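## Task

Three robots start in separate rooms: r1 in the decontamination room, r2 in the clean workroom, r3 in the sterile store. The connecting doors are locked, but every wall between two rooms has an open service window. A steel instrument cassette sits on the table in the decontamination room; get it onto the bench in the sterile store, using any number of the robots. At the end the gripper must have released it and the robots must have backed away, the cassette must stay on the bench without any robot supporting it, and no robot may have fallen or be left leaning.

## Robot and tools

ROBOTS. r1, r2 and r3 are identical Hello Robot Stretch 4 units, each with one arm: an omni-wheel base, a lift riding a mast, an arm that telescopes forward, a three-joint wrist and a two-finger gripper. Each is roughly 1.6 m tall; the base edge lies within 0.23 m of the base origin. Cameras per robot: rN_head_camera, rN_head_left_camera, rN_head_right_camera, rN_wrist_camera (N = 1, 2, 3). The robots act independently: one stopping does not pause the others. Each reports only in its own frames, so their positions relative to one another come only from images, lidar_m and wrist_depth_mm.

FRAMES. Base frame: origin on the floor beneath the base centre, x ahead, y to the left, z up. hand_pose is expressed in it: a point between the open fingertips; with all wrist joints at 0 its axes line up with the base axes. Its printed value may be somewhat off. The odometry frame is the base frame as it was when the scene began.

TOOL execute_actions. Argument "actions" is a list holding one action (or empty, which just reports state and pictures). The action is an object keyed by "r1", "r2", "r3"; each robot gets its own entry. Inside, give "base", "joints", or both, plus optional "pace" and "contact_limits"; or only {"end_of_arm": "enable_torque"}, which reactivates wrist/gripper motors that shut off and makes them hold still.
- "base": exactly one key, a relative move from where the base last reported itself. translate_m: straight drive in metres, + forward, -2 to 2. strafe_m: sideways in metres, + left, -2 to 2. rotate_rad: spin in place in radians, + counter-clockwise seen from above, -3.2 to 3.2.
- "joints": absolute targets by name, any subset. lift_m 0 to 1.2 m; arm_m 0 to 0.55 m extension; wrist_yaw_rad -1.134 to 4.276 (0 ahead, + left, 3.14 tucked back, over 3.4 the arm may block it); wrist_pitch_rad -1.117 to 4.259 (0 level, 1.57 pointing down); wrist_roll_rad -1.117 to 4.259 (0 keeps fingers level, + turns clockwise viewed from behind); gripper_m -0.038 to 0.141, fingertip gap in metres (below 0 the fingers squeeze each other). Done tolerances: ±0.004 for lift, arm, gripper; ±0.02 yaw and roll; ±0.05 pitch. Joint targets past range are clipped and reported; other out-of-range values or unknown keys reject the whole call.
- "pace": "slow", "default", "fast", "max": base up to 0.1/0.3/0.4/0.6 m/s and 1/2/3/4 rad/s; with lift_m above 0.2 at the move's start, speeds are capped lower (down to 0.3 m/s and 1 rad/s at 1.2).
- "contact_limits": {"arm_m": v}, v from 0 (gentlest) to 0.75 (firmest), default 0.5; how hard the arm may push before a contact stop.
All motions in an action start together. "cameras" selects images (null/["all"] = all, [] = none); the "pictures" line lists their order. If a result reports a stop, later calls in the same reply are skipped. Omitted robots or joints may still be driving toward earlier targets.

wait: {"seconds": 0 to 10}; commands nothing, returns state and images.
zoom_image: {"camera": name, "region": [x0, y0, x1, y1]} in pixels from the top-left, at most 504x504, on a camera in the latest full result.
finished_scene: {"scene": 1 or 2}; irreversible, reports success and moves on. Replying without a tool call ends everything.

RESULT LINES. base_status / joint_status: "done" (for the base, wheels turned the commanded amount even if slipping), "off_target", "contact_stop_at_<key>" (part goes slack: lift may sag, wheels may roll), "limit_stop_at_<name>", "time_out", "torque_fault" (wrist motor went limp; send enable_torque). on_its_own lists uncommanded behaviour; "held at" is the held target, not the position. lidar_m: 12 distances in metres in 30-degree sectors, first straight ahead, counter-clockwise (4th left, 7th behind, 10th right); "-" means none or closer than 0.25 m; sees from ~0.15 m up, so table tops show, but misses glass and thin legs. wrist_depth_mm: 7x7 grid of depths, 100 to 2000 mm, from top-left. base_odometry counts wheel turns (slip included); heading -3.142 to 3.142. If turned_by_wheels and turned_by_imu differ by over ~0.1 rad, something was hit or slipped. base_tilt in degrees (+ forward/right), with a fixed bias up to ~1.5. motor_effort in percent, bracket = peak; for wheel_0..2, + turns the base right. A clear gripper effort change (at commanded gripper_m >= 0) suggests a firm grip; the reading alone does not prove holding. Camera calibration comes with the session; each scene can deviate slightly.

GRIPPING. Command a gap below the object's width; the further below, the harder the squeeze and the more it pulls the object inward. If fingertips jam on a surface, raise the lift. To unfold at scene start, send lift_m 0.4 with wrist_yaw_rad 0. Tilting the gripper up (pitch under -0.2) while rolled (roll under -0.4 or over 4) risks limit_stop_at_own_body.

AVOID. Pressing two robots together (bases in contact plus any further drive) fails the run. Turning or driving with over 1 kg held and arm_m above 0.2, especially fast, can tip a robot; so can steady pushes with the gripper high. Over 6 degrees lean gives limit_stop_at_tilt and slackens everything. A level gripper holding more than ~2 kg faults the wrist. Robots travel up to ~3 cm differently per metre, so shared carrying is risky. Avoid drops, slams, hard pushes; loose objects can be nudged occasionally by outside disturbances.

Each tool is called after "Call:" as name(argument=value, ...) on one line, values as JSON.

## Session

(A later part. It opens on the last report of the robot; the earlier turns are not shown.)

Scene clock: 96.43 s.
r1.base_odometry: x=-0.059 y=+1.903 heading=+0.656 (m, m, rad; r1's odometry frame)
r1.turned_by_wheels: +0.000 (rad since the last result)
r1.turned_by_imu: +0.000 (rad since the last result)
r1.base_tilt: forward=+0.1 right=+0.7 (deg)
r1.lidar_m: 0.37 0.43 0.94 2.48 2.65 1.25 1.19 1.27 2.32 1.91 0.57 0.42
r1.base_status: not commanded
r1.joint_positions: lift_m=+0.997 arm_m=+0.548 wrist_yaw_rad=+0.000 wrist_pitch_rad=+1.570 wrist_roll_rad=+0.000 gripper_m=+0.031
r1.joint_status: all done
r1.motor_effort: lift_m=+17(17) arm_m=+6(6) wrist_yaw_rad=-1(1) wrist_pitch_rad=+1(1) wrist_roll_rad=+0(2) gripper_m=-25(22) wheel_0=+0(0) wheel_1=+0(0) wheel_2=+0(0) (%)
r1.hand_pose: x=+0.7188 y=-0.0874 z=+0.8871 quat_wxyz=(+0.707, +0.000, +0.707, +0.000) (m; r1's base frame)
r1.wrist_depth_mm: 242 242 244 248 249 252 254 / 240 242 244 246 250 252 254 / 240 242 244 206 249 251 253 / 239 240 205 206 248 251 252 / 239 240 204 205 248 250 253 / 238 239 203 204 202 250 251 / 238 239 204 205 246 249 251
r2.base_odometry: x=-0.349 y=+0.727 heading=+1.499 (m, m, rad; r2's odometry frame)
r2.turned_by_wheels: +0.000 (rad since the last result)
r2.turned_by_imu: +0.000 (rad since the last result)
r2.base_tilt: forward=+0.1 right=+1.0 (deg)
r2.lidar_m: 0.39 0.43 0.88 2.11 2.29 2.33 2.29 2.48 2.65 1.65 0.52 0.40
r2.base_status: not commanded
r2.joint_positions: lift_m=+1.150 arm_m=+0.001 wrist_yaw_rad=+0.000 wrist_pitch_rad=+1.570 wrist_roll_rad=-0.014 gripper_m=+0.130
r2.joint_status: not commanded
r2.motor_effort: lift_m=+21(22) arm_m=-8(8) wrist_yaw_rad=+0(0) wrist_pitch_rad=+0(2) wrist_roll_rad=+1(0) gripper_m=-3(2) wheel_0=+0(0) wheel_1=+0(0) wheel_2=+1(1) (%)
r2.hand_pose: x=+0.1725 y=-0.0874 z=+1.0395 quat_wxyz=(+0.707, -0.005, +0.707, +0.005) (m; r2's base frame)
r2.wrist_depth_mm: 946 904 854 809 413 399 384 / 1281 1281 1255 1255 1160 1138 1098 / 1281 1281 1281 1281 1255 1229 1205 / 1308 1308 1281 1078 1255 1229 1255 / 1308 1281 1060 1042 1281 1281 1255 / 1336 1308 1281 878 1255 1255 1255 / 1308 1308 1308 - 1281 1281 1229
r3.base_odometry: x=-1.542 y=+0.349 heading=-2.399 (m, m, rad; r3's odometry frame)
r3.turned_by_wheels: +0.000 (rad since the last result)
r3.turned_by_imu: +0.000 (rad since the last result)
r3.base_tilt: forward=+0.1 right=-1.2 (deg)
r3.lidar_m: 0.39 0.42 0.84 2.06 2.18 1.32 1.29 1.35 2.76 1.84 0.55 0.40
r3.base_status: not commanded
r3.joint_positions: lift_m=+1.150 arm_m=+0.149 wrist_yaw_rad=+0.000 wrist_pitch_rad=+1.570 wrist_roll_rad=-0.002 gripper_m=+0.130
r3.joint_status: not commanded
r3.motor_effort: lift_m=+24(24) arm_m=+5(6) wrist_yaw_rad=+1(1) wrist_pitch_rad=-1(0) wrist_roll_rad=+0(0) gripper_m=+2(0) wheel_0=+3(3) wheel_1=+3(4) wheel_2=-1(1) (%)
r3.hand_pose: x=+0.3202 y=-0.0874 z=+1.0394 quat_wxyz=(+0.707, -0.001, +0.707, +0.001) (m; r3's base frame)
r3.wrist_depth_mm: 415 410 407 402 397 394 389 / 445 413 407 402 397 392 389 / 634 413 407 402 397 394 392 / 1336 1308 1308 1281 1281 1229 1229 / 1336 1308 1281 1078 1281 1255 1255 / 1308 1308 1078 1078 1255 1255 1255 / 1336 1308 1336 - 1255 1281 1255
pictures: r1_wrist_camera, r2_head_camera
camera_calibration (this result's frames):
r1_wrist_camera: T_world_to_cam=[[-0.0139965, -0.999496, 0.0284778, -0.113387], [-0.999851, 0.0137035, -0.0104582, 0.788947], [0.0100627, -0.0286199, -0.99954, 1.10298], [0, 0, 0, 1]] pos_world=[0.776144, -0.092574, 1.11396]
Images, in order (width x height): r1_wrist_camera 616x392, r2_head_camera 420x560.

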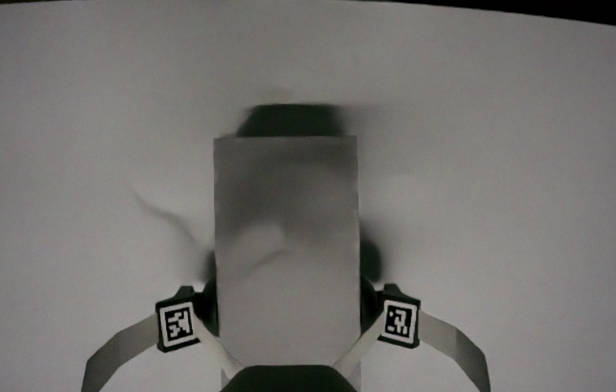

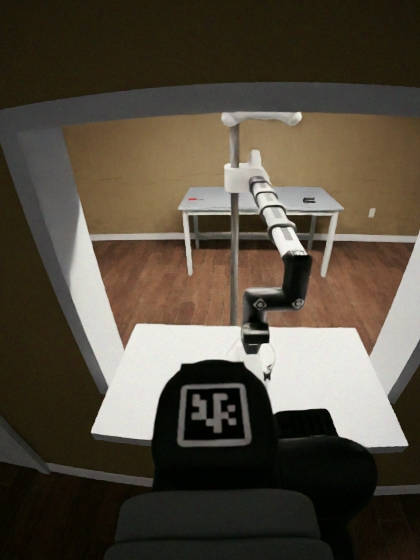

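Centre is ~0.19 from r2's edge → x≈0.59.

Call:
execute_actions(actions=[{"r1":{"joints":{"gripper_m":0.13},"pace":"slow"}}], cameras=[])

Call:
execute_actions(actions=[{"r1":{"joints":{"lift_m":1.06}},"r2":{"joints":{"lift_m":1.08}}}], cameras=[])

Call:
execute_actions(actions=[{"r1":{"base":{"translate_m":-0.3},"joints":{"arm_m":0},"pace":"fast"},"r2":{"joints":{"arm_m":0.42}}}], cameras=["r2_wrist_camera"])

Scene clock: 110.37 s.
r1.base_odometry: x=-0.059 y=+1.903 heading=+0.656 (m, m, rad; r1's odometry frame)
r1.turned_by_wheels: +0.000 (rad since the last result)
r1.turned_by_imu: +0.000 (rad since the last result)
r1.base_tilt: forward=+0.1 right=+0.7 (deg)
r1.lidar_m: 0.40 0.43 0.94 2.50 2.64 1.25 1.16 1.30 2.29 1.91 0.59 0.41
r1.base_status: not commanded
r1.joint_positions: lift_m=+0.997 arm_m=+0.548 wrist_yaw_rad=+0.000 wrist_pitch_rad=+1.570 wrist_roll_rad=+0.000 gripper_m=+0.130
r1.joint_status: all done
r1.motor_effort: lift_m=+17(17) arm_m=+6(6) wrist_yaw_rad=-1(1) wrist_pitch_rad=-1(4) wrist_roll_rad=-2(0) gripper_m=-2(22) wheel_0=+0(0) wheel_1=+1(0) wheel_2=+0(0) (%)
r1.hand_pose: x=+0.7186 y=-0.0874 z=+0.8871 quat_wxyz=(+0.707, +0.000, +0.707, +0.000) (m; r1's base frame)
r1.wrist_depth_mm: 240 244 246 248 251 254 255 / 240 242 245 247 251 253 255 / 240 243 245 216 250 252 254 / 239 242 213 215 249 251 253 / 239 241 213 213 249 251 253 / 238 210 212 213 216 250 252 / 238 240 241 156 247 250 251
r2.base_odometry: x=-0.349 y=+0.727 heading=+1.499 (m, m, rad; r2's odometry frame)
r2.turned_by_wheels: +0.000 (rad since the last result)
r2.turned_by_imu: -0.002 (rad since the last result)
r2.base_tilt: forward=+0.1 right=+0.9 (deg)
r2.lidar_m: 0.39 0.43 0.86 2.11 2.29 2.32 2.28 2.47 2.63 1.63 0.52 0.39
r2.base_status: not commanded
r2.joint_positions: lift_m=+1.150 arm_m=+0.001 wrist_yaw_rad=+0.000 wrist_pitch_rad=+1.570 wrist_roll_rad=-0.014 gripper_m=+0.130
r2.joint_status: not commanded
r2.motor_effort: lift_m=+22(22) arm_m=-8(8) wrist_yaw_rad=-1(1) wrist_pitch_rad=-1(2) wrist_roll_rad=+1(0) gripper_m=-2(1) wheel_0=+0(0) wheel_1=+0(1) wheel_2=+1(1) (%)
r2.hand_pose: x=+0.1725 y=-0.0874 z=+1.0395 quat_wxyz=(+0.707, -0.005, +0.707, +0.005) (m; r2's base frame)
r2.wrist_depth_mm: 931 891 866 798 413 397 387 / 1281 1281 1255 1229 1160 1138 1098 / 1308 1281 1255 1255 1281 1255 1205 / 1308 1281 1281 1078 1281 1255 1229 / 1281 1336 1060 1060 1255 1229 1229 / 1366 1308 1308 866 1229 1255 1281 / 1336 1308 1336 - 1308 1255 1229
r3.base_odometry: x=-1.542 y=+0.349 heading=-2.399 (m, m, rad; r3's odometry frame)
r3.turned_by_wheels: +0.000 (rad since the last result)
r3.turned_by_imu: -0.003 (rad since the last result)
r3.base_tilt: forward=+0.1 right=-1.1 (deg)
r3.lidar_m: 0.38 0.42 0.82 2.05 2.17 1.33 1.30 1.36 2.75 1.84 0.52 0.42
r3.base_status: not commanded
r3.joint_positions: lift_m=+1.150 arm_m=+0.149 wrist_yaw_rad=+0.000 wrist_pitch_rad=+1.570 wrist_roll_rad=-0.002 gripper_m=+0.130
r3.joint_status: not commanded
r3.motor_effort: lift_m=+24(24) arm_m=+5(5) wrist_yaw_rad=+2(1) wrist_pitch_rad=+0(1) wrist_roll_rad=+0(0) gripper_m=+0(1) wheel_0=+3(3) wheel_1=+3(4) wheel_2=-1(1) (%)
r3.hand_pose: x=+0.3202 y=-0.0874 z=+1.0394 quat_wxyz=(+0.707, -0.001, +0.707, +0.001) (m; r3's base frame)
r3.wrist_depth_mm: 415 410 404 402 397 392 387 / 445 410 407 402 397 394 392 / 634 413 410 404 399 394 389 / 1336 1336 1308 1281 1281 1255 1229 / 1366 1308 1308 1078 1308 1229 1255 / 1366 1336 1078 1060 1281 1255 1229 / 1366 1308 1308 - 1281 1281 1255
pictures: none
No camera images: the call's "cameras" was empty. Leave "cameras" out to get every camera's image.

Scene clock: 111.63 s.
r1.base_odometry: x=-0.059 y=+1.903 heading=+0.656 (m, m, rad; r1's odometry frame)
r1.turned_by_wheels: +0.000 (rad since the last result)
r1.turned_by_imu: +0.000 (rad since the last result)
r1.base_tilt: forward=+0.2 right=+0.7 (deg)
r1.lidar_m: 0.41 0.43 0.95 2.48 2.63 1.22 1.18 1.28 2.33 1.91 0.61 0.45
r1.base_status: not commanded
r1.joint_positions: lift_m=+1.060 arm_m=+0.548 wrist_yaw_rad=+0.000 wrist_pitch_rad=+1.570 wrist_roll_rad=+0.000 gripper_m=+0.130
r1.joint_status: all done
r1.motor_effort: lift_m=+26(28) arm_m=+6(6) wrist_yaw_rad=-1(1) wrist_pitch_rad=-1(1) wrist_roll_rad=-1(2) gripper_m=+0(1) wheel_0=+0(0) wheel_1=+0(0) wheel_2=+0(0) (%)
r1.hand_pose: x=+0.7186 y=-0.0874 z=+0.9493 quat_wxyz=(+0.707, +0.000, +0.707, +0.000) (m; r1's base frame)
r1.wrist_depth_mm: 301 732 640 640 1078 1205 1229 / 301 303 309 309 312 315 319 / 300 304 306 310 312 315 319 / 301 304 304 277 310 314 319 / 298 303 306 277 310 314 317 / 300 210 303 276 217 314 315 / 300 301 303 156 310 310 315
r2.base_odometry: x=-0.349 y=+0.727 heading=+1.499 (m, m, rad; r2's odometry frame)
r2.turned_by_wheels: +0.000 (rad since the last result)
r2.turned_by_imu: +0.000 (rad since the last result)
r2.base_tilt: forward=+0.1 right=+0.9 (deg)
r2.lidar_m: 0.39 0.43 0.84 2.11 2.28 2.33 2.29 2.46 2.64 1.64 0.53 0.41
r2.base_status: not commanded
r2.joint_positions: lift_m=+1.080 arm_m=+0.001 wrist_yaw_rad=+0.000 wrist_pitch_rad=+1.570 wrist_roll_rad=-0.014 gripper_m=+0.130
r2.joint_status: all done
r2.motor_effort: lift_m=+17(20) arm_m=-8(8) wrist_yaw_rad=+0(1) wrist_pitch_rad=-2(1) wrist_roll_rad=+1(0) gripper_m=-4(2) wheel_0=+0(0) wheel_1=+0(0) wheel_2=+1(1) (%)
r2.hand_pose: x=+0.1725 y=-0.0874 z=+0.9699 quat_wxyz=(+0.707, -0.005, +0.707, +0.005) (m; r2's base frame)
r2.wrist_depth_mm: 931 891 842 809 768 759 723 / 1229 1229 1182 1182 1182 1078 1078 / 1229 1205 1205 1182 1160 1160 1138 / 1229 1229 1229 1008 1182 1160 1160 / 1229 1255 1008 991 1205 1160 1160 / 1229 1255 1008 866 1205 1182 1182 / 1255 1255 1255 - 1229 1205 1182
r3.base_odometry: x=-1.542 y=+0.349 heading=-2.399 (m, m, rad; r3's odometry frame)
r3.turned_by_wheels: +0.000 (rad since the last result)
r3.turned_by_imu: -0.001 (rad since the last result)
r3.base_tilt: forward=+0.0 right=-1.1 (deg)
r3.lidar_m: 0.39 0.42 0.82 2.04 2.17 1.32 1.28 1.38 2.75 1.84 0.55 0.41
r3.base_status: not commanded
r3.joint_positions: lift_m=+1.150 arm_m=+0.149 wrist_yaw_rad=+0.000 wrist_pitch_rad=+1.570 wrist_roll_rad=-0.002 gripper_m=+0.130
r3.joint_status: not commanded
r3.motor_effort: lift_m=+24(24) arm_m=+6(5) wrist_yaw_rad=+0(2) wrist_pitch_rad=+0(0) wrist_roll_rad=-1(0) gripper_m=-1(1) wheel_0=+3(4) wheel_1=+3(4) wheel_2=-1(1) (%)
r3.hand_pose: x=+0.3202 y=-0.0874 z=+1.0394 quat_wxyz=(+0.707, -0.001, +0.707, +0.001) (m; r3's base frame)
r3.wrist_depth_mm: 415 407 404 402 397 394 389 / 445 413 404 402 397 394 389 / 640 413 410 402 402 397 392 / 1336 1336 1281 1281 1229 1255 1229 / 1336 1308 1281 1078 1255 1255 1281 / 1336 1336 1078 1060 1281 1229 1255 / 1308 1336 1308 - 1281 1255 1255
pictures: none
No camera images: the call's "cameras" was empty. Leave "cameras" out to get every camera's image.

Scene clock: 113.97 s.
r1.base_odometry: x=-0.297 y=+1.720 heading=+0.656 (m, m, rad; r1's odometry frame)
r1.turned_by_wheels: +0.000 (rad since the last result)
r1.turned_by_imu: +0.002 (rad since the last result)
r1.base_tilt: forward=+0.1 right=+0.7 (deg)
r1.lidar_m: 0.72 0.74 1.40 2.51 1.26 0.92 0.88 0.95 2.26 2.23 1.26 0.74
r1.base_status: done
r1.joint_positions: lift_m=+1.060 arm_m=+0.001 wrist_yaw_rad=+0.000 wrist_pitch_rad=+1.570 wrist_roll_rad=+0.000 gripper_m=+0.130
r1.joint_status: all done
r1.motor_effort: lift_m=+26(26) arm_m=-6(6) wrist_yaw_rad=+1(1) wrist_pitch_rad=+0(1) wrist_roll_rad=+0(2) gripper_m=+0(1) wheel_0=-2(8) wheel_1=-1(8) wheel_2=-1(10) (%)
r1.hand_pose: x=+0.1721 y=-0.0874 z=+0.9493 quat_wxyz=(+0.707, +0.000, +0.707, +0.000) (m; r1's base frame)
r1.wrist_depth_mm: 1160 1182 1160 1205 1205 1205 1229 / 1160 1138 1182 1182 1205 1205 1229 / 1118 1138 1160 1160 1182 1229 1205 / 1160 1138 1182 1182 1205 1182 1205 / 1160 1138 946 960 1182 1205 1205 / 1138 210 960 960 217 1229 1205 / 1118 1138 1060 156 1160 1182 1229
r2.base_odometry: x=-0.349 y=+0.727 heading=+1.499 (m, m, rad; r2's odometry frame)
r2.turned_by_wheels: +0.000 (rad since the last result)
r2.turned_by_imu: -0.001 (rad since the last result)
r2.base_tilt: forward=+0.0 right=+0.9 (deg)
r2.lidar_m: 0.38 0.42 0.86 2.10 2.26 2.33 2.28 2.49 2.65 1.61 0.53 0.39
r2.base_status: not commanded
r2.joint_positions: lift_m=+1.080 arm_m=+0.419 wrist_yaw_rad=+0.000 wrist_pitch_rad=+1.570 wrist_roll_rad=-0.014 gripper_m=+0.130
r2.joint_status: all done
r2.motor_effort: lift_m=+17(17) arm_m=+8(9) wrist_yaw_rad=-1(1) wrist_pitch_rad=-1(2) wrist_roll_rad=-1(0) gripper_m=-2(3) wheel_0=+0(0) wheel_1=+0(0) wheel_2=+1(1) (%)
r2.hand_pose: x=+0.5897 y=-0.0874 z=+0.9699 quat_wxyz=(+0.707, -0.005, +0.707, +0.005) (m; r2's base frame)
r2.wrist_depth_mm: 332 329 327 322 319 314 312 / 334 332 329 325 320 319 315 / 340 334 332 294 324 320 319 / 340 336 334 298 324 324 322 / 345 340 336 301 329 325 324 / 345 343 338 300 301 327 324 / 349 345 342 - 332 329 327
r3.base_odometry: x=-1.542 y=+0.349 heading=-2.399 (m, m, rad; r3's odometry frame)
r3.turned_by_wheels: +0.000 (rad since the last result)
r3.turned_by_imu: -0.001 (rad since the last result)
r3.base_tilt: forward=+0.1 right=-1.2 (deg)
r3.lidar_m: 0.38 0.42 0.83 2.03 2.17 1.31 1.27 1.38 2.78 1.85 0.53 0.40
r3.base_status: not commanded
r3.joint_positions: lift_m=+1.150 arm_m=+0.149 wrist_yaw_rad=+0.000 wrist_pitch_rad=+1.570 wrist_roll_rad=-0.002 gripper_m=+0.130
r3.joint_status: not commanded
r3.motor_effort: lift_m=+24(24) arm_m=+5(6) wrist_yaw_rad=+1(1) wrist_pitch_rad=+0(0) wrist_roll_rad=+0(1) gripper_m=-1(2) wheel_0=+3(2) wheel_1=+3(4) wheel_2=-1(1) (%)
r3.hand_pose: x=+0.3202 y=-0.0874 z=+1.0394 quat_wxyz=(+0.707, -0.001, +0.707, +0.001) (m; r3's base frame)
r3.wrist_depth_mm: 413 410 404 402 397 394 387 / 452 410 407 402 397 394 389 / 634 415 410 404 397 397 392 / 1308 1308 1281 1308 1281 1255 1229 / 1336 1308 1281 1098 1281 1255 1255 / 1336 1308 1060 1078 1281 1281 1229 / 1336 1366 1308 - 1281 1255 1255
pictures: r2_wrist_camera
camera_calibration (this result's frames):
r2_wrist_camera: T_world_to_cam=[[0.0120734, -0.997633, -0.0676937, -0.0137654], [-0.99909, -0.0148049, 0.0399947, 0.59362], [-0.0409022, 0.0671492, -0.996904, 1.22811], [0, 0, 0, 1]] pos_world=[0.643478, -0.0874107, 1.19963]
Images, in order (width x height): r2_wrist_camera 616x392.

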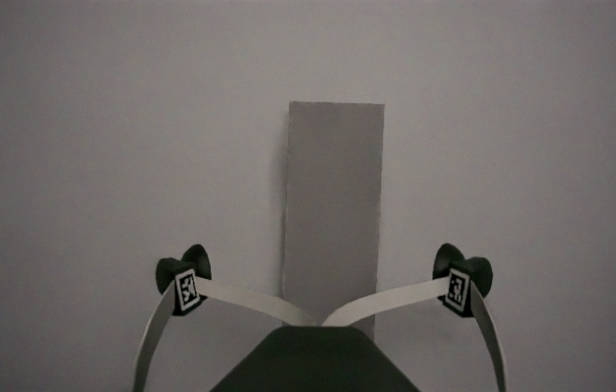

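Call:
execute_actions(actions=[{"r2":{"joints":{"lift_m":1.0,"arm_m":0.435,"wrist_roll_rad":0.02}}}], cameras=["r2_wrist_camera"])

Call:
execute_actions(actions=[{"r2":{"joints":{"gripper_m":0.03}}}], cameras=[])

Call:
execute_actions(actions=[{"r2":{"joints":{"lift_m":1.05}}}], cameras=["r2_wrist_camera"])

Call:
execute_actions(actions=[{"r2":{"joints":{"arm_m":0.12}},"r3":{"joints":{"arm_m":0,"lift_m":1.08}}}], cameras=[])

Call:
execute_actions(actions=[{"r2":{"base":{"rotate_rad":3.2}}}], cameras=[])

Call:
execute_actions(actions=[{"r2":{"base":{"translate_m":1.6}}}], cameras=["r2_wrist_camera","r2_head_camera","r3_head_camera"])

Scene clock: 126.13 s.
r1.base_odometry: x=-0.297 y=+1.720 heading=+0.656 (m, m, rad; r1's odometry frame)
r1.turned_by_wheels: +0.000 (rad since the last result)
r1.turned_by_imu: +0.000 (rad since the last result)
r1.base_tilt: forward=+0.0 right=+0.6 (deg)
r1.lidar_m: 0.71 0.77 1.38 2.50 1.27 0.91 0.89 0.97 2.28 2.22 1.26 0.72
r1.base_status: not commanded
r1.joint_positions: lift_m=+1.060 arm_m=+0.001 wrist_yaw_rad=+0.000 wrist_pitch_rad=+1.570 wrist_roll_rad=+0.000 gripper_m=+0.130
r1.joint_status: not commanded
r1.motor_effort: lift_m=+26(26) arm_m=-6(6) wrist_yaw_rad=+0(0) wrist_pitch_rad=-1(1) wrist_roll_rad=-2(2) gripper_m=+2(1) wheel_0=-2(3) wheel_1=-1(1) wheel_2=-1(1) (%)
r1.hand_pose: x=+0.1721 y=-0.0874 z=+0.9493 quat_wxyz=(+0.707, +0.000, +0.707, +0.000) (m; r1's base frame)
r1.wrist_depth_mm: 1138 1160 1160 1205 1205 1229 1229 / 1138 1182 1182 1182 1182 1205 1229 / 1138 1182 1160 1160 1205 1205 1229 / 1160 1160 1182 1182 1182 1205 1229 / 1160 1160 946 976 1205 1182 1205 / 1138 209 960 960 217 1182 1205 / 1138 1138 1042 156 1182 1205 1182
r2.base_odometry: x=-0.349 y=+0.727 heading=+1.499 (m, m, rad; r2's odometry frame)
r2.turned_by_wheels: +0.000 (rad since the last result)
r2.turned_by_imu: -0.001 (rad since the last result)
r2.base_tilt: forward=+0.1 right=+0.9 (deg)
r2.lidar_m: 0.38 0.42 0.86 2.10 2.28 2.33 2.29 2.49 2.64 1.63 0.53 0.40
r2.base_status: not commanded
r2.joint_positions: lift_m=+1.000 arm_m=+0.434 wrist_yaw_rad=+0.000 wrist_pitch_rad=+1.570 wrist_roll_rad=+0.020 gripper_m=+0.130
r2.joint_status: all done
r2.motor_effort: lift_m=+17(16) arm_m=+8(7) wrist_yaw_rad=-1(0) wrist_pitch_rad=-2(0) wrist_roll_rad=+0(2) gripper_m=-2(2) wheel_0=+0(0) wheel_1=+0(1) wheel_2=+1(1) (%)
r2.hand_pose: x=+0.6047 y=-0.0874 z=+0.8899 quat_wxyz=(+0.707, +0.007, +0.707, -0.007) (m; r2's base frame)
r2.wrist_depth_mm: 251 250 247 244 241 238 236 / 253 251 249 246 243 241 238 / 256 253 251 216 214 242 241 / 256 255 253 217 216 244 242 / 259 257 253 220 218 246 244 / 262 258 256 220 218 246 245 / 264 262 258 - 251 250 248
r3.base_odometry: x=-1.542 y=+0.349 heading=-2.399 (m, m, rad; r3's odometry frame)
r3.turned_by_wheels: +0.000 (rad since the last result)
r3.turned_by_imu: -0.002 (rad since the last result)
r3.base_tilt: forward=+0.0 right=-1.1 (deg)
r3.lidar_m: 0.39 0.42 0.82 2.04 2.17 1.33 1.28 1.37 2.76 1.85 0.55 0.42
r3.base_status: not commanded
r3.joint_positions: lift_m=+1.150 arm_m=+0.149 wrist_yaw_rad=+0.000 wrist_pitch_rad=+1.570 wrist_roll_rad=-0.002 gripper_m=+0.130
r3.joint_status: not commanded
r3.motor_effort: lift_m=+23(24) arm_m=+5(5) wrist_yaw_rad=+1(2) wrist_pitch_rad=+0(1) wrist_roll_rad=+0(0) gripper_m=-2(2) wheel_0=+3(3) wheel_1=+4(4) wheel_2=-1(1) (%)
r3.hand_pose: x=+0.3202 y=-0.0874 z=+1.0394 quat_wxyz=(+0.707, -0.001, +0.707, +0.001) (m; r3's base frame)
r3.wrist_depth_mm: 413 410 404 399 397 392 389 / 449 413 407 404 397 392 389 / 640 413 410 402 399 394 394 / 1336 1308 1308 1281 1281 1281 1255 / 1336 1308 1308 1078 1255 1255 1229 / 1336 1308 1078 1060 1281 1255 1255 / 1336 1308 1308 - 1255 1255 1255
pictures: r2_wrist_camera
camera_calibration (this result's frames):
r2_wrist_camera: T_world_to_cam=[[-0.0215062, -0.997472, -0.0677208, 0.000981989], [-0.999015, 0.0188114, 0.0401808, 0.614473], [-0.0388053, 0.0685183, -0.996895, 1.14781], [0, 0, 0, 1]] pos_world=[0.65843, -0.0892254, 1.11962]
Images, in order (width x height): r2_wrist_camera 616x392.

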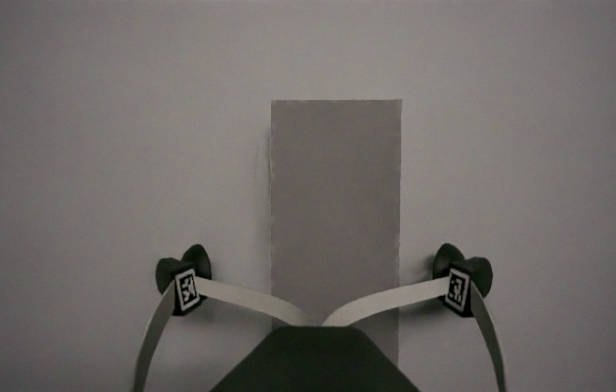

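Scene clock: 128.07 s.
r1.base_odometry: x=-0.297 y=+1.720 heading=+0.656 (m, m, rad; r1's odometry frame)
r1.turned_by_wheels: +0.000 (rad since the last result)
r1.turned_by_imu: +0.000 (rad since the last result)
r1.base_tilt: forward=+0.2 right=+0.6 (deg)
r1.lidar_m: 0.72 0.78 1.38 2.48 1.28 0.92 0.87 0.94 2.30 2.21 1.26 0.74
r1.base_status: not commanded
r1.joint_positions: lift_m=+1.060 arm_m=+0.001 wrist_yaw_rad=+0.000 wrist_pitch_rad=+1.570 wrist_roll_rad=+0.000 gripper_m=+0.130
r1.joint_status: not commanded
r1.motor_effort: lift_m=+26(26) arm_m=-7(6) wrist_yaw_rad=+0(1) wrist_pitch_rad=-1(1) wrist_roll_rad=-2(1) gripper_m=+1(2) wheel_0=-2(2) wheel_1=-1(1) wheel_2=-1(1) (%)
r1.hand_pose: x=+0.1721 y=-0.0874 z=+0.9493 quat_wxyz=(+0.707, +0.000, +0.707, +0.000) (m; r1's base frame)
r1.wrist_depth_mm: 1160 1182 1182 1160 1182 1229 1229 / 1160 1138 1160 1160 1182 1205 1205 / 1160 1160 1160 1182 1182 1205 1229 / 1138 1138 1160 1182 1205 1205 1205 / 1138 1160 960 946 1182 1205 1205 / 1138 210 946 960 216 1205 1205 / 1118 1138 1060 156 1182 1160 1205
r2.base_odometry: x=-0.349 y=+0.727 heading=+1.499 (m, m, rad; r2's odometry frame)
r2.turned_by_wheels: +0.000 (rad since the last result)
r2.turned_by_imu: -0.001 (rad since the last result)
r2.base_tilt: forward=+0.1 right=+0.9 (deg)
r2.lidar_m: 0.38 0.43 0.86 2.10 2.30 2.33 2.28 2.47 2.65 1.62 0.53 0.40
r2.base_status: not commanded
r2.joint_positions: lift_m=+1.000 arm_m=+0.434 wrist_yaw_rad=+0.000 wrist_pitch_rad=+1.570 wrist_roll_rad=+0.020 gripper_m=+0.031
r2.joint_status: all done
r2.motor_effort: lift_m=+18(18) arm_m=+8(8) wrist_yaw_rad=-1(1) wrist_pitch_rad=-1(2) wrist_roll_rad=+3(1) gripper_m=-24(25) wheel_0=+0(0) wheel_1=+0(0) wheel_2=+1(1) (%)
r2.hand_pose: x=+0.6047 y=-0.0874 z=+0.8899 quat_wxyz=(+0.707, +0.007, +0.707, -0.007) (m; r2's base frame)
r2.wrist_depth_mm: 250 248 246 244 240 238 236 / 252 250 249 245 242 239 238 / 254 252 249 205 243 241 240 / 257 253 251 207 245 243 241 / 258 255 253 208 207 246 244 / 260 258 206 209 207 246 245 / 264 259 258 - 251 249 247
r3.base_odometry: x=-1.542 y=+0.349 heading=-2.399 (m, m, rad; r3's odometry frame)
r3.turned_by_wheels: +0.000 (rad since the last result)
r3.turned_by_imu: -0.001 (rad since the last result)
r3.base_tilt: forward=+0.1 right=-1.1 (deg)
r3.lidar_m: 0.39 0.41 0.83 2.06 2.17 1.34 1.29 1.37 2.77 1.82 0.53 0.39
r3.base_status: not commanded
r3.joint_positions: lift_m=+1.150 arm_m=+0.149 wrist_yaw_rad=+0.000 wrist_pitch_rad=+1.570 wrist_roll_rad=-0.002 gripper_m=+0.130
r3.joint_status: not commanded
r3.motor_effort: lift_m=+23(24) arm_m=+5(5) wrist_yaw_rad=+0(1) wrist_pitch_rad=+0(1) wrist_roll_rad=+0(0) gripper_m=+1(0) wheel_0=+3(3) wheel_1=+4(3) wheel_2=-1(1) (%)
r3.hand_pose: x=+0.3202 y=-0.0874 z=+1.0394 quat_wxyz=(+0.707, -0.001, +0.707, +0.001) (m; r3's base frame)
r3.wrist_depth_mm: 415 410 404 399 397 392 389 / 449 413 407 402 397 392 389 / 634 413 407 402 402 397 392 / 1308 1308 1308 1281 1255 1255 1229 / 1336 1336 1336 1078 1255 1255 1229 / 1336 1308 1078 1042 1281 1281 1255 / 1336 1336 1308 - 1281 1255 1281
pictures: none
No camera images: the call's "cameras" was empty. Leave "cameras" out to get every camera's image.

Scene clock: 129.17 s.
r1.base_odometry: x=-0.297 y=+1.720 heading=+0.656 (m, m, rad; r1's odometry frame)
r1.turned_by_wheels: +0.000 (rad since the last result)
r1.turned_by_imu: +0.000 (rad since the last result)
r1.base_tilt: forward=+0.0 right=+0.7 (deg)
r1.lidar_m: 0.70 0.77 1.41 2.50 1.25 0.93 0.89 0.96 2.28 2.21 1.27 0.74
r1.base_status: not commanded
r1.joint_positions: lift_m=+1.060 arm_m=+0.001 wrist_yaw_rad=+0.000 wrist_pitch_rad=+1.570 wrist_roll_rad=+0.000 gripper_m=+0.130
r1.joint_status: not commanded
r1.motor_effort: lift_m=+26(26) arm_m=-6(6) wrist_yaw_rad=+0(0) wrist_pitch_rad=-2(1) wrist_roll_rad=+0(0) gripper_m=-3(3) wheel_0=-3(3) wheel_1=-1(1) wheel_2=-1(1) (%)
r1.hand_pose: x=+0.1721 y=-0.0874 z=+0.9493 quat_wxyz=(+0.707, +0.000, +0.707, +0.000) (m; r1's base frame)
r1.wrist_depth_mm: 1138 1182 1182 1182 1205 1205 1205 / 1138 1160 1160 1205 1205 1205 1205 / 1160 1160 1160 1182 1182 1182 1205 / 1138 1160 1182 1205 1182 1160 1205 / 1160 1138 946 976 1182 1205 1205 / 1138 209 960 946 217 1205 1182 / 1118 1138 1060 156 1182 1182 1229
r2.base_odometry: x=-0.349 y=+0.727 heading=+1.499 (m, m, rad; r2's odometry frame)
r2.turned_by_wheels: +0.000 (rad since the last result)
r2.turned_by_imu: +0.000 (rad since the last result)
r2.base_tilt: forward=+0.0 right=+0.9 (deg)
r2.lidar_m: 0.39 0.42 0.85 2.11 2.29 2.33 2.29 2.47 2.64 1.64 0.52 0.40
r2.base_status: not commanded
r2.joint_positions: lift_m=+1.050 arm_m=+0.434 wrist_yaw_rad=+0.000 wrist_pitch_rad=+1.570 wrist_roll_rad=+0.020 gripper_m=+0.031
r2.joint_status: all done
r2.motor_effort: lift_m=+23(24) arm_m=+8(8) wrist_yaw_rad=+0(0) wrist_pitch_rad=-2(0) wrist_roll_rad=+0(3) gripper_m=-26(26) wheel_0=+0(1) wheel_1=+0(0) wheel_2=+1(1) (%)
r2.hand_pose: x=+0.6047 y=-0.0874 z=+0.9394 quat_wxyz=(+0.707, +0.007, +0.707, -0.007) (m; r2's base frame)
r2.wrist_depth_mm: 300 297 294 291 289 285 282 / 303 298 297 293 290 287 285 / 306 301 297 205 291 289 287 / 307 304 301 206 294 293 290 / 310 306 303 208 207 294 290 / 314 309 206 210 207 294 296 / 314 312 309 - 301 298 297
r3.base_odometry: x=-1.542 y=+0.349 heading=-2.399 (m, m, rad; r3's odometry frame)
r3.turned_by_wheels: +0.000 (rad since the last result)
r3.turned_by_imu: +0.000 (rad since the last result)
r3.base_tilt: forward=+0.0 right=-1.1 (deg)
r3.lidar_m: 0.38 0.42 0.81 2.05 2.15 1.30 1.29 1.38 2.75 1.83 0.54 0.39
r3.base_status: not commanded
r3.joint_positions: lift_m=+1.150 arm_m=+0.149 wrist_yaw_rad=+0.000 wrist_pitch_rad=+1.570 wrist_roll_rad=-0.002 gripper_m=+0.130
r3.joint_status: not commanded
r3.motor_effort: lift_m=+24(24) arm_m=+5(6) wrist_yaw_rad=+2(2) wrist_pitch_rad=-1(0) wrist_roll_rad=+0(0) gripper_m=+0(1) wheel_0=+3(3) wheel_1=+4(4) wheel_2=-1(1) (%)
r3.hand_pose: x=+0.3202 y=-0.0874 z=+1.0394 quat_wxyz=(+0.707, -0.001, +0.707, +0.001) (m; r3's base frame)
r3.wrist_depth_mm: 415 410 407 402 397 392 389 / 449 410 407 404 399 394 392 / 640 413 407 404 402 397 392 / 1308 1308 1336 1281 1255 1229 1229 / 1336 1308 1308 1078 1281 1255 1255 / 1336 1308 1078 1060 1281 1255 1255 / 1336 1336 1308 - 1281 1255 1255
pictures: r2_wrist_camera
camera_calibration (this result's frames):
r2_wrist_camera: T_world_to_cam=[[-0.0215921, -0.997471, -0.067721, 0.00438661], [-0.999014, 0.0188978, 0.0401772, 0.612499], [-0.0387958, 0.0685217, -0.996895, 1.19715], [0, 0, 0, 1]] pos_world=[0.658434, -0.0892301, 1.16912]
Images, in order (width x height): r2_wrist_camera 616x392.

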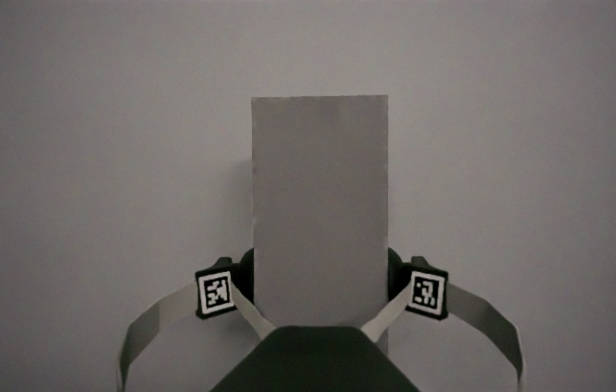

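Scene clock: 131.23 s.
r1.base_odometry: x=-0.297 y=+1.720 heading=+0.656 (m, m, rad; r1's odometry frame)
r1.turned_by_wheels: +0.000 (rad since the last result)
r1.turned_by_imu: +0.000 (rad since the last result)
r1.base_tilt: forward=+0.0 right=+0.5 (deg)
r1.lidar_m: 0.72 0.76 1.40 2.50 1.24 0.93 0.88 0.95 2.30 2.20 1.26 0.75
r1.base_status: not commanded
r1.joint_positions: lift_m=+1.060 arm_m=+0.001 wrist_yaw_rad=+0.000 wrist_pitch_rad=+1.570 wrist_roll_rad=+0.000 gripper_m=+0.130
r1.joint_status: not commanded
r1.motor_effort: lift_m=+26(26) arm_m=-6(6) wrist_yaw_rad=+1(0) wrist_pitch_rad=-1(1) wrist_roll_rad=+0(2) gripper_m=-1(2) wheel_0=-2(2) wheel_1=-1(1) wheel_2=-1(1) (%)
r1.hand_pose: x=+0.1721 y=-0.0874 z=+0.9493 quat_wxyz=(+0.707, +0.000, +0.707, +0.000) (m; r1's base frame)
r1.wrist_depth_mm: 1160 1182 1160 1182 1205 1205 1229 / 1160 1160 1205 1160 1205 1205 1205 / 1138 1138 1160 1182 1205 1205 1205 / 1160 1160 1182 1205 1182 1205 1229 / 1160 1160 946 960 1205 1205 1205 / 1138 210 946 946 217 1205 1229 / 1138 1160 1042 156 1160 1182 1205
r2.base_odometry: x=-0.349 y=+0.727 heading=+1.499 (m, m, rad; r2's odometry frame)
r2.turned_by_wheels: +0.000 (rad since the last result)
r2.turned_by_imu: -0.001 (rad since the last result)
r2.base_tilt: forward=+0.1 right=+0.9 (deg)
r2.lidar_m: 0.36 0.43 0.86 2.11 2.30 2.34 2.29 2.45 2.64 1.61 0.51 0.39
r2.base_status: not commanded
r2.joint_positions: lift_m=+1.050 arm_m=+0.121 wrist_yaw_rad=+0.000 wrist_pitch_rad=+1.570 wrist_roll_rad=+0.020 gripper_m=+0.031
r2.joint_status: all done
r2.motor_effort: lift_m=+23(23) arm_m=-8(9) wrist_yaw_rad=+0(1) wrist_pitch_rad=-3(1) wrist_roll_rad=+0(0) gripper_m=-26(25) wheel_0=+0(0) wheel_1=+0(0) wheel_2=+1(1) (%)
r2.hand_pose: x=+0.2925 y=-0.0874 z=+0.9394 quat_wxyz=(+0.707, +0.007, +0.707, -0.007) (m; r2's base frame)
r2.wrist_depth_mm: 303 300 296 291 290 287 285 / 304 301 298 293 291 289 287 / 1205 1182 1160 205 315 1160 1118 / 1205 1182 1182 207 1160 1138 1118 / 1205 1205 1205 208 206 1138 1138 / 1229 1205 205 209 207 1160 1138 / 1229 1205 1182 - 1182 1160 1138
r3.base_odometry: x=-1.542 y=+0.349 heading=-2.399 (m, m, rad; r3's odometry frame)
r3.turned_by_wheels: +0.000 (rad since the last result)
r3.turned_by_imu: -0.001 (rad since the last result)
r3.base_tilt: forward=+0.0 right=-1.2 (deg)
r3.lidar_m: 0.38 0.41 0.82 2.05 2.16 1.33 1.27 1.37 2.75 1.84 0.54 0.40
r3.base_status: not commanded
r3.joint_positions: lift_m=+1.080 arm_m=+0.001 wrist_yaw_rad=+0.000 wrist_pitch_rad=+1.570 wrist_roll_rad=-0.002 gripper_m=+0.130
r3.joint_status: all done
r3.motor_effort: lift_m=+16(22) arm_m=-6(6) wrist_yaw_rad=+0(1) wrist_pitch_rad=-1(0) wrist_roll_rad=+0(0) gripper_m=-1(1) wheel_0=+3(3) wheel_1=+3(3) wheel_2=-1(1) (%)
r3.hand_pose: x=+0.1721 y=-0.0874 z=+0.9700 quat_wxyz=(+0.707, -0.001, +0.707, +0.001) (m; r3's base frame)
r3.wrist_depth_mm: 554 741 732 732 732 750 759 / 1060 1118 1118 1118 1118 1078 1078 / 1229 1229 1205 1205 1182 1182 1160 / 1255 1229 1229 1182 1229 1182 1182 / 1255 1229 1008 991 1205 1182 1160 / 1255 1255 1025 854 1229 1182 1205 / 1281 1255 1255 - 1205 1205 1205
pictures: none
No camera images: the call's "cameras" was empty. Leave "cameras" out to get every camera's image.

Scene clock: 134.73 s.
r1.base_odometry: x=-0.297 y=+1.720 heading=+0.656 (m, m, rad; r1's odometry frame)
r1.turned_by_wheels: +0.000 (rad since the last result)
r1.turned_by_imu: +0.000 (rad since the last result)
r1.base_tilt: forward=+0.0 right=+0.6 (deg)
r1.lidar_m: 0.71 0.76 1.36 2.50 1.25 0.89 0.91 0.99 2.30 2.23 1.27 0.75
r1.base_status: not commanded
r1.joint_positions: lift_m=+1.060 arm_m=+0.001 wrist_yaw_rad=+0.000 wrist_pitch_rad=+1.570 wrist_roll_rad=+0.000 gripper_m=+0.130
r1.joint_status: not commanded
r1.motor_effort: lift_m=+26(26) arm_m=-6(6) wrist_yaw_rad=+0(0) wrist_pitch_rad=-1(1) wrist_roll_rad=+0(2) gripper_m=+0(0) wheel_0=-2(2) wheel_1=-1(1) wheel_2=-1(1) (%)
r1.hand_pose: x=+0.1721 y=-0.0874 z=+0.9493 quat_wxyz=(+0.707, +0.000, +0.707, +0.000) (m; r1's base frame)
r1.wrist_depth_mm: 1160 1160 1160 1182 1205 1229 1229 / 1138 1160 1160 1182 1182 1205 1229 / 1160 1160 1182 1182 1205 1205 1229 / 1138 1160 1160 1160 1182 1205 1229 / 1138 1160 976 960 1182 1205 1205 / 1138 210 946 946 217 1205 1205 / 1138 1138 1042 156 1182 1205 1205
r2.base_odometry: x=-0.349 y=+0.727 heading=-1.584 (m, m, rad; r2's odometry frame)
r2.turned_by_wheels: +3.200 (rad since the last result)
r2.turned_by_imu: +3.144 (rad since the last result)
r2.base_tilt: forward=+0.1 right=+0.9 (deg)
r2.lidar_m: 2.10 2.49 2.62 1.38 0.51 0.40 0.38 0.50 0.92 2.12 2.36 2.16
r2.base_status: done
r2.joint_positions: lift_m=+1.050 arm_m=+0.121 wrist_yaw_rad=+0.000 wrist_pitch_rad=+1.570 wrist_roll_rad=+0.020 gripper_m=+0.031
r2.joint_status: not commanded
r2.motor_effort: lift_m=+22(23) arm_m=-8(8) wrist_yaw_rad=+0(0) wrist_pitch_rad=+0(1) wrist_roll_rad=+1(1) gripper_m=-24(26) wheel_0=-1(5) wheel_1=-1(6) wheel_2=+1(6) (%)
r2.hand_pose: x=+0.2926 y=-0.0874 z=+0.9395 quat_wxyz=(+0.707, +0.007, +0.707, -0.007) (m; r2's base frame)
r2.wrist_depth_mm: 1182 1138 1138 1138 1138 1118 1078 / 1205 1160 1138 1138 1138 1118 1118 / 1182 1182 1160 205 1118 1138 1118 / 1205 1182 1182 206 1138 1138 1138 / 1205 1182 1160 208 206 1138 1118 / 1205 1205 206 210 207 1138 1160 / 1255 1205 1205 - 1160 1160 1138
r3.base_odometry: x=-1.542 y=+0.349 heading=-2.399 (m, m, rad; r3's odometry frame)
r3.turned_by_wheels: +0.000 (rad since the last result)
r3.turned_by_imu: -0.001 (rad since the last result)
r3.base_tilt: forward=+0.0 right=-1.2 (deg)
r3.lidar_m: 0.40 0.43 0.82 2.06 2.17 1.34 1.29 1.34 2.76 1.83 0.55 0.41
r3.base_status: not commanded
r3.joint_positions: lift_m=+1.080 arm_m=+0.001 wrist_yaw_rad=+0.000 wrist_pitch_rad=+1.570 wrist_roll_rad=-0.002 gripper_m=+0.130
r3.joint_status: not commanded
r3.motor_effort: lift_m=+16(16) arm_m=-6(6) wrist_yaw_rad=+1(1) wrist_pitch_rad=+0(0) wrist_roll_rad=+1(0) gripper_m=+0(0) wheel_0=+3(3) wheel_1=+4(4) wheel_2=-1(1) (%)
r3.hand_pose: x=+0.1721 y=-0.0874 z=+0.9700 quat_wxyz=(+0.707, -0.001, +0.707, +0.001) (m; r3's base frame)
r3.wrist_depth_mm: 559 741 732 741 732 750 768 / 1078 1098 1118 1118 1098 1098 1078 / 1255 1229 1229 1205 1205 1205 1182 / 1255 1255 1229 1205 1182 1182 1160 / 1255 1255 991 1008 1205 1205 1182 / 1255 1229 1008 866 1205 1182 1160 / 1255 1255 1229 - 1205 1205 1182
pictures: none
No camera images: the call's "cameras" was empty. Leave "cameras" out to get every camera's image.

Scene clock: 141.63 s.
r1.base_odometry: x=-0.297 y=+1.720 heading=+0.656 (m, m, rad; r1's odometry frame)
r1.turned_by_wheels: +0.000 (rad since the last result)
r1.turned_by_imu: +0.000 (rad since the last result)
r1.base_tilt: forward=+0.0 right=+0.5 (deg)
r1.lidar_m: 0.68 0.78 1.38 2.50 1.26 0.93 0.89 0.94 2.29 2.23 1.28 0.75
r1.base_status: not commanded
r1.joint_positions: lift_m=+1.060 arm_m=+0.001 wrist_yaw_rad=+0.000 wrist_pitch_rad=+1.570 wrist_roll_rad=+0.000 gripper_m=+0.130
r1.joint_status: not commanded
r1.motor_effort: lift_m=+26(26) arm_m=-6(6) wrist_yaw_rad=+1(0) wrist_pitch_rad=-1(1) wrist_roll_rad=-1(2) gripper_m=+0(3) wheel_0=-2(3) wheel_1=-1(1) wheel_2=-1(1) (%)
r1.hand_pose: x=+0.1721 y=-0.0874 z=+0.9493 quat_wxyz=(+0.707, +0.000, +0.707, +0.000) (m; r1's base frame)
r1.wrist_depth_mm: 1138 1160 1182 1182 1205 1205 1229 / 1160 1160 1182 1182 1205 1205 1229 / 1138 1182 1160 1182 1205 1182 1205 / 1160 1160 1182 1182 1182 1205 1205 / 1118 1160 960 976 1160 1205 1182 / 1138 210 946 960 218 1229 1182 / 1160 1138 1042 156 1182 1205 1205
r2.base_odometry: x=-0.370 y=-0.873 heading=-1.584 (m, m, rad; r2's odometry frame)
r2.turned_by_wheels: +0.000 (rad since the last result)
r2.turned_by_imu: -0.007 (rad since the last result)
r2.base_tilt: forward=+0.0 right=+1.0 (deg)
r2.lidar_m: 0.39 0.55 1.22 2.35 2.57 2.13 2.11 2.34 2.41 1.77 0.66 0.50
r2.base_status: done
r2.joint_positions: lift_m=+1.050 arm_m=+0.121 wrist_yaw_rad=+0.000 wrist_pitch_rad=+1.570 wrist_roll_rad=+0.020 gripper_m=+0.031
r2.joint_status: not commanded
r2.motor_effort: lift_m=+22(22) arm_m=-8(8) wrist_yaw_rad=+0(0) wrist_pitch_rad=+1(1) wrist_roll_rad=-1(2) gripper_m=-27(26) wheel_0=-1(3) wheel_1=-1(4) wheel_2=-1(8) (%)
r2.hand_pose: x=+0.2925 y=-0.0874 z=+0.9395 quat_wxyz=(+0.707, +0.007, +0.707, -0.007) (m; r2's base frame)
r2.wrist_depth_mm: 1118 1060 976 931 878 842 809 / 1182 1182 1160 1138 1160 1118 1118 / 1182 1205 1160 205 1138 1118 1118 / 1229 1182 1160 207 1138 1138 1118 / 1205 1182 1182 208 207 1138 1118 / 1205 1205 206 210 207 1138 1138 / 1229 1229 1205 - 1182 1160 1160
r3.base_odometry: x=-1.542 y=+0.349 heading=-2.399 (m, m, rad; r3's odometry frame)
r3.turned_by_wheels: +0.000 (rad since the last result)
r3.turned_by_imu: -0.003 (rad since the last result)
r3.base_tilt: forward=+0.0 right=-1.1 (deg)
r3.lidar_m: 0.38 0.42 0.83 2.05 2.16 1.32 1.28 1.34 2.75 1.84 0.54 0.40
r3.base_status: not commanded
r3.joint_positions: lift_m=+1.080 arm_m=+0.001 wrist_yaw_rad=+0.000 wrist_pitch_rad=+1.570 wrist_roll_rad=-0.002 gripper_m=+0.130
r3.joint_status: not commanded
r3.motor_effort: lift_m=+16(16) arm_m=-6(6) wrist_yaw_rad=+1(1) wrist_pitch_rad=-1(0) wrist_roll_rad=+0(0) gripper_m=-1(0) wheel_0=+3(3) wheel_1=+4(4) wheel_2=-1(1) (%)
r3.hand_pose: x=+0.1721 y=-0.0874 z=+0.9700 quat_wxyz=(+0.707, -0.001, +0.707, +0.001) (m; r3's base frame)
r3.wrist_depth_mm: 554 741 732 732 732 750 768 / 1060 1098 1118 1138 1098 1078 1078 / 1255 1229 1205 1205 1182 1160 1160 / 1255 1255 1229 1205 1205 1182 1182 / 1281 1255 1008 991 1182 1160 1205 / 1255 1255 1008 854 1182 1205 1182 / 1281 1255 1229 - 1205 1205 1182
pictures: r2_head_camera, r2_wrist_camera, r3_head_camera
camera_calibration (this result's frames):
r2_wrist_camera: T_world_to_cam=[[-0.0219137, -0.997463, -0.0677245, -0.00225096], [-0.999014, 0.0192304, 0.0400217, 0.300829], [-0.0386178, 0.0685347, -0.996901, 1.18506], [0, 0, 0, 1]] pos_world=[0.346247, -0.089248, 1.16919]
Images, in order (width x height): r2_head_camera 420x560, r2_wrist_camera 616x392, r3_head_camera 420x560.

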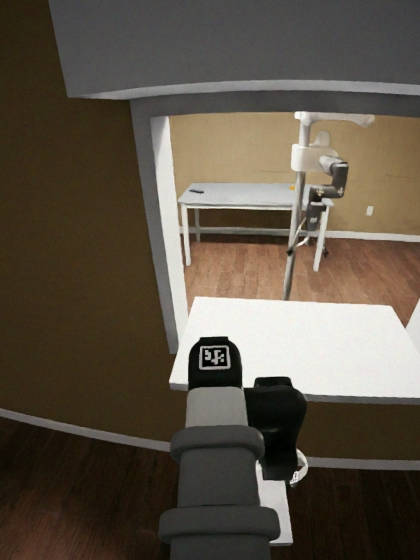

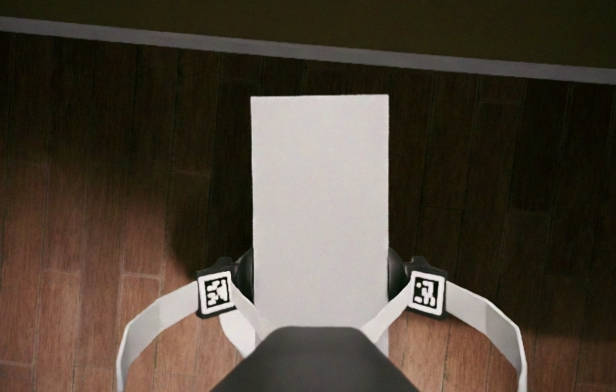

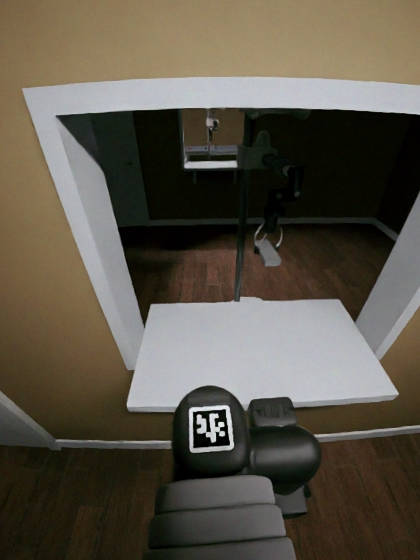

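Call:
execute_actions(actions=[{"r2":{"base":{"strafe_m":-0.18}}}], cameras=[])

Call:
execute_actions(actions=[{"r2":{"joints":{"arm_m":0.548,"wrist_roll_rad":0.1}}}], cameras=["r2_wrist_camera","r2_head_camera","r3_head_camera"])

Scene clock: 158.03 s.
r1.base_odometry: x=-0.297 y=+1.720 heading=+0.656 (m, m, rad; r1's odometry frame)
r1.turned_by_wheels: +0.000 (rad since the last result)
r1.turned_by_imu: +0.000 (rad since the last result)
r1.base_tilt: forward=+0.0 right=+0.7 (deg)
r1.lidar_m: 0.71 0.75 1.41 2.49 1.27 0.91 0.88 0.95 2.28 2.21 1.28 0.75
r1.base_status: not commanded
r1.joint_positions: lift_m=+1.060 arm_m=+0.001 wrist_yaw_rad=+0.000 wrist_pitch_rad=+1.570 wrist_roll_rad=+0.000 gripper_m=+0.130
r1.joint_status: not commanded
r1.motor_effort: lift_m=+26(26) arm_m=-6(6) wrist_yaw_rad=+0(0) wrist_pitch_rad=-1(1) wrist_roll_rad=-1(2) gripper_m=-1(1) wheel_0=-2(2) wheel_1=-1(2) wheel_2=-1(1) (%)
r1.hand_pose: x=+0.1721 y=-0.0874 z=+0.9493 quat_wxyz=(+0.707, +0.000, +0.707, +0.000) (m; r1's base frame)
r1.wrist_depth_mm: 1160 1160 1160 1182 1182 1205 1229 / 1160 1160 1182 1160 1182 1229 1229 / 1138 1160 1182 1182 1182 1182 1205 / 1160 1138 1160 1205 1205 1205 1205 / 1138 1160 946 960 1229 1205 1205 / 1160 210 946 946 216 1205 1205 / 1138 1138 1042 156 1182 1205 1205
r2.base_odometry: x=-0.550 y=-0.871 heading=-1.584 (m, m, rad; r2's odometry frame)
r2.turned_by_wheels: +0.000 (rad since the last result)
r2.turned_by_imu: -0.002 (rad since the last result)
r2.base_tilt: forward=+0.1 right=+1.0 (deg)
r2.lidar_m: 0.37 0.53 1.16 2.52 2.68 2.03 2.15 2.35 2.23 1.69 0.63 0.41
r2.base_status: done
r2.joint_positions: lift_m=+1.050 arm_m=+0.121 wrist_yaw_rad=+0.000 wrist_pitch_rad=+1.570 wrist_roll_rad=+0.020 gripper_m=+0.031
r2.joint_status: not commanded
r2.motor_effort: lift_m=+22(22) arm_m=-8(8) wrist_yaw_rad=+0(1) wrist_pitch_rad=-1(0) wrist_roll_rad=+1(1) gripper_m=-25(26) wheel_0=-1(7) wheel_1=+1(8) wheel_2=-1(1) (%)
r2.hand_pose: x=+0.2925 y=-0.0874 z=+0.9395 quat_wxyz=(+0.707, +0.007, +0.707, -0.007) (m; r2's base frame)
r2.wrist_depth_mm: 1060 991 931 866 820 778 741 / 1182 1160 1138 1138 1138 1138 1042 / 1205 1182 1182 205 1138 1138 1118 / 1205 1205 1182 206 1138 1138 1118 / 1205 1182 1182 208 207 1160 1138 / 1229 1182 205 210 207 1160 1138 / 1255 1205 1205 - 1160 1182 1138
r3.base_odometry: x=-1.542 y=+0.349 heading=-2.399 (m, m, rad; r3's odometry frame)
r3.turned_by_wheels: +0.000 (rad since the last result)
r3.turned_by_imu: -0.002 (rad since the last result)
r3.base_tilt: forward=+0.0 right=-1.1 (deg)
r3.lidar_m: 0.39 0.42 0.83 2.05 2.16 1.32 1.28 1.34 2.77 1.84 0.55 0.38
r3.base_status: not commanded
r3.joint_positions: lift_m=+1.080 arm_m=+0.001 wrist_yaw_rad=+0.000 wrist_pitch_rad=+1.570 wrist_roll_rad=-0.002 gripper_m=+0.130
r3.joint_status: not commanded
r3.motor_effort: lift_m=+16(16) arm_m=-6(6) wrist_yaw_rad=+1(1) wrist_pitch_rad=+0(0) wrist_roll_rad=+0(0) gripper_m=-1(0) wheel_0=+3(3) wheel_1=+4(4) wheel_2=-1(1) (%)
r3.hand_pose: x=+0.1721 y=-0.0874 z=+0.9700 quat_wxyz=(+0.707, -0.001, +0.707, +0.001) (m; r3's base frame)
r3.wrist_depth_mm: 554 741 723 741 732 750 759 / 1078 1118 1138 1098 1098 1098 1078 / 1229 1255 1205 1205 1205 1182 1182 / 1229 1229 1229 1205 1205 1205 1182 / 1255 1229 1008 1008 1205 1182 1182 / 1281 1255 1008 854 1182 1182 1182 / 1281 1255 1255 - 1205 1182 1182
pictures: none
No camera images: the call's "cameras" was empty. Leave "cameras" out to get every camera's image.

Scene clock: 160.40 s.
r1.base_odometry: x=-0.297 y=+1.720 heading=+0.656 (m, m, rad; r1's odometry frame)
r1.turned_by_wheels: +0.000 (rad since the last result)
r1.turned_by_imu: +0.000 (rad since the last result)
r1.base_tilt: forward=+0.1 right=+0.6 (deg)
r1.lidar_m: 0.71 0.77 1.38 2.50 1.25 0.92 0.87 0.97 2.30 2.21 1.26 0.73
r1.base_status: not commanded
r1.joint_positions: lift_m=+1.060 arm_m=+0.001 wrist_yaw_rad=+0.000 wrist_pitch_rad=+1.570 wrist_roll_rad=+0.000 gripper_m=+0.130
r1.joint_status: not commanded
r1.motor_effort: lift_m=+26(26) arm_m=-5(6) wrist_yaw_rad=+1(0) wrist_pitch_rad=-1(1) wrist_roll_rad=-1(2) gripper_m=-2(0) wheel_0=-2(2) wheel_1=-1(2) wheel_2=-1(1) (%)
r1.hand_pose: x=+0.1721 y=-0.0874 z=+0.9493 quat_wxyz=(+0.707, +0.000, +0.707, +0.000) (m; r1's base frame)
r1.wrist_depth_mm: 1160 1160 1182 1182 1205 1205 1229 / 1138 1160 1160 1182 1205 1205 1229 / 1138 1182 1160 1160 1205 1205 1229 / 1138 1138 1182 1160 1182 1205 1205 / 1138 1138 960 960 1205 1205 1205 / 1138 209 946 960 218 1205 1205 / 1138 1138 1042 156 1182 1182 1182
r2.base_odometry: x=-0.550 y=-0.871 heading=-1.584 (m, m, rad; r2's odometry frame)
r2.turned_by_wheels: +0.000 (rad since the last result)
r2.turned_by_imu: -0.001 (rad since the last result)
r2.base_tilt: forward=+0.1 right=+1.0 (deg)
r2.lidar_m: 0.46 0.52 1.17 2.53 2.69 2.03 2.14 2.39 2.23 1.69 0.62 0.49
r2.base_status: not commanded
r2.joint_positions: lift_m=+1.050 arm_m=+0.547 wrist_yaw_rad=+0.000 wrist_pitch_rad=+1.570 wrist_roll_rad=+0.100 gripper_m=+0.031
r2.joint_status: all done
r2.motor_effort: lift_m=+22(22) arm_m=+8(13) wrist_yaw_rad=-1(1) wrist_pitch_rad=+1(2) wrist_roll_rad=+2(4) gripper_m=-25(25) wheel_0=-1(1) wheel_1=+1(1) wheel_2=-1(1) (%)
r2.hand_pose: x=+0.7178 y=-0.0874 z=+0.9395 quat_wxyz=(+0.707, +0.035, +0.706, -0.035) (m; r2's base frame)
r2.wrist_depth_mm: 301 297 294 291 289 286 285 / 303 298 298 293 290 286 286 / 306 301 298 206 291 290 289 / 306 304 300 206 291 291 291 / 310 307 303 208 207 294 291 / 310 309 206 210 207 294 294 / 315 309 309 - 301 298 297
r3.base_odometry: x=-1.542 y=+0.349 heading=-2.399 (m, m, rad; r3's odometry frame)
r3.turned_by_wheels: +0.000 (rad since the last result)
r3.turned_by_imu: -0.001 (rad since the last result)
r3.base_tilt: forward=+0.0 right=-1.1 (deg)
r3.lidar_m: 0.40 0.42 0.83 2.03 2.19 1.31 1.29 1.36 2.77 1.83 0.55 0.41
r3.base_status: not commanded
r3.joint_positions: lift_m=+1.080 arm_m=+0.001 wrist_yaw_rad=+0.000 wrist_pitch_rad=+1.570 wrist_roll_rad=-0.002 gripper_m=+0.130
r3.joint_status: not commanded
r3.motor_effort: lift_m=+16(16) arm_m=-6(6) wrist_yaw_rad=+1(1) wrist_pitch_rad=-1(1) wrist_roll_rad=+0(0) gripper_m=+1(1) wheel_0=+3(3) wheel_1=+3(4) wheel_2=-1(1) (%)
r3.hand_pose: x=+0.1721 y=-0.0874 z=+0.9700 quat_wxyz=(+0.707, -0.001, +0.707, +0.001) (m; r3's base frame)
r3.wrist_depth_mm: 554 732 732 732 723 750 768 / 1060 1118 1118 1118 1098 1078 1078 / 1255 1255 1229 1205 1182 1160 1182 / 1255 1229 1205 1182 1205 1182 1182 / 1255 1255 991 991 1229 1182 1182 / 1255 1255 1008 854 1229 1182 1205 / 1281 1229 1229 - 1205 1182 1182
pictures: r2_head_camera, r2_wrist_camera, r3_head_camera
camera_calibration (this result's frames):
r2_wrist_camera: T_world_to_cam=[[-0.101137, -0.992559, -0.0678088, 0.0644406], [-0.994328, 0.0985916, 0.0399038, 0.72933], [-0.0329215, 0.0714599, -0.9969, 1.19765], [0, 0, 0, 1]] pos_world=[0.771139, -0.0935285, 1.1692]
Images, in order (width x height): r2_head_camera 420x560, r2_wrist_camera 616x392, r3_head_camera 420x560.

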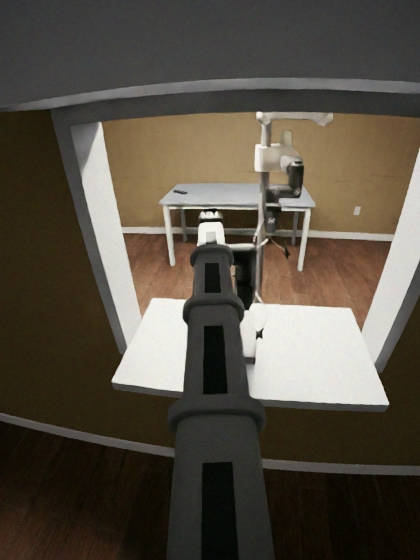

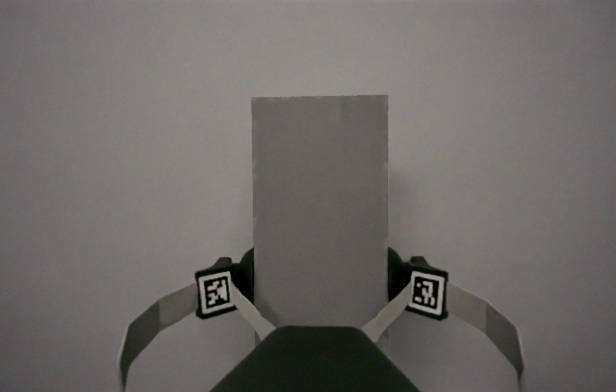

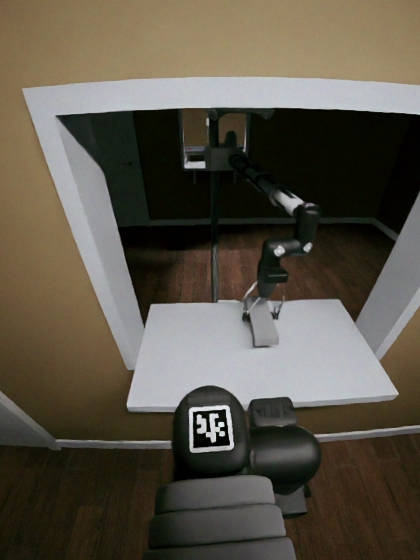

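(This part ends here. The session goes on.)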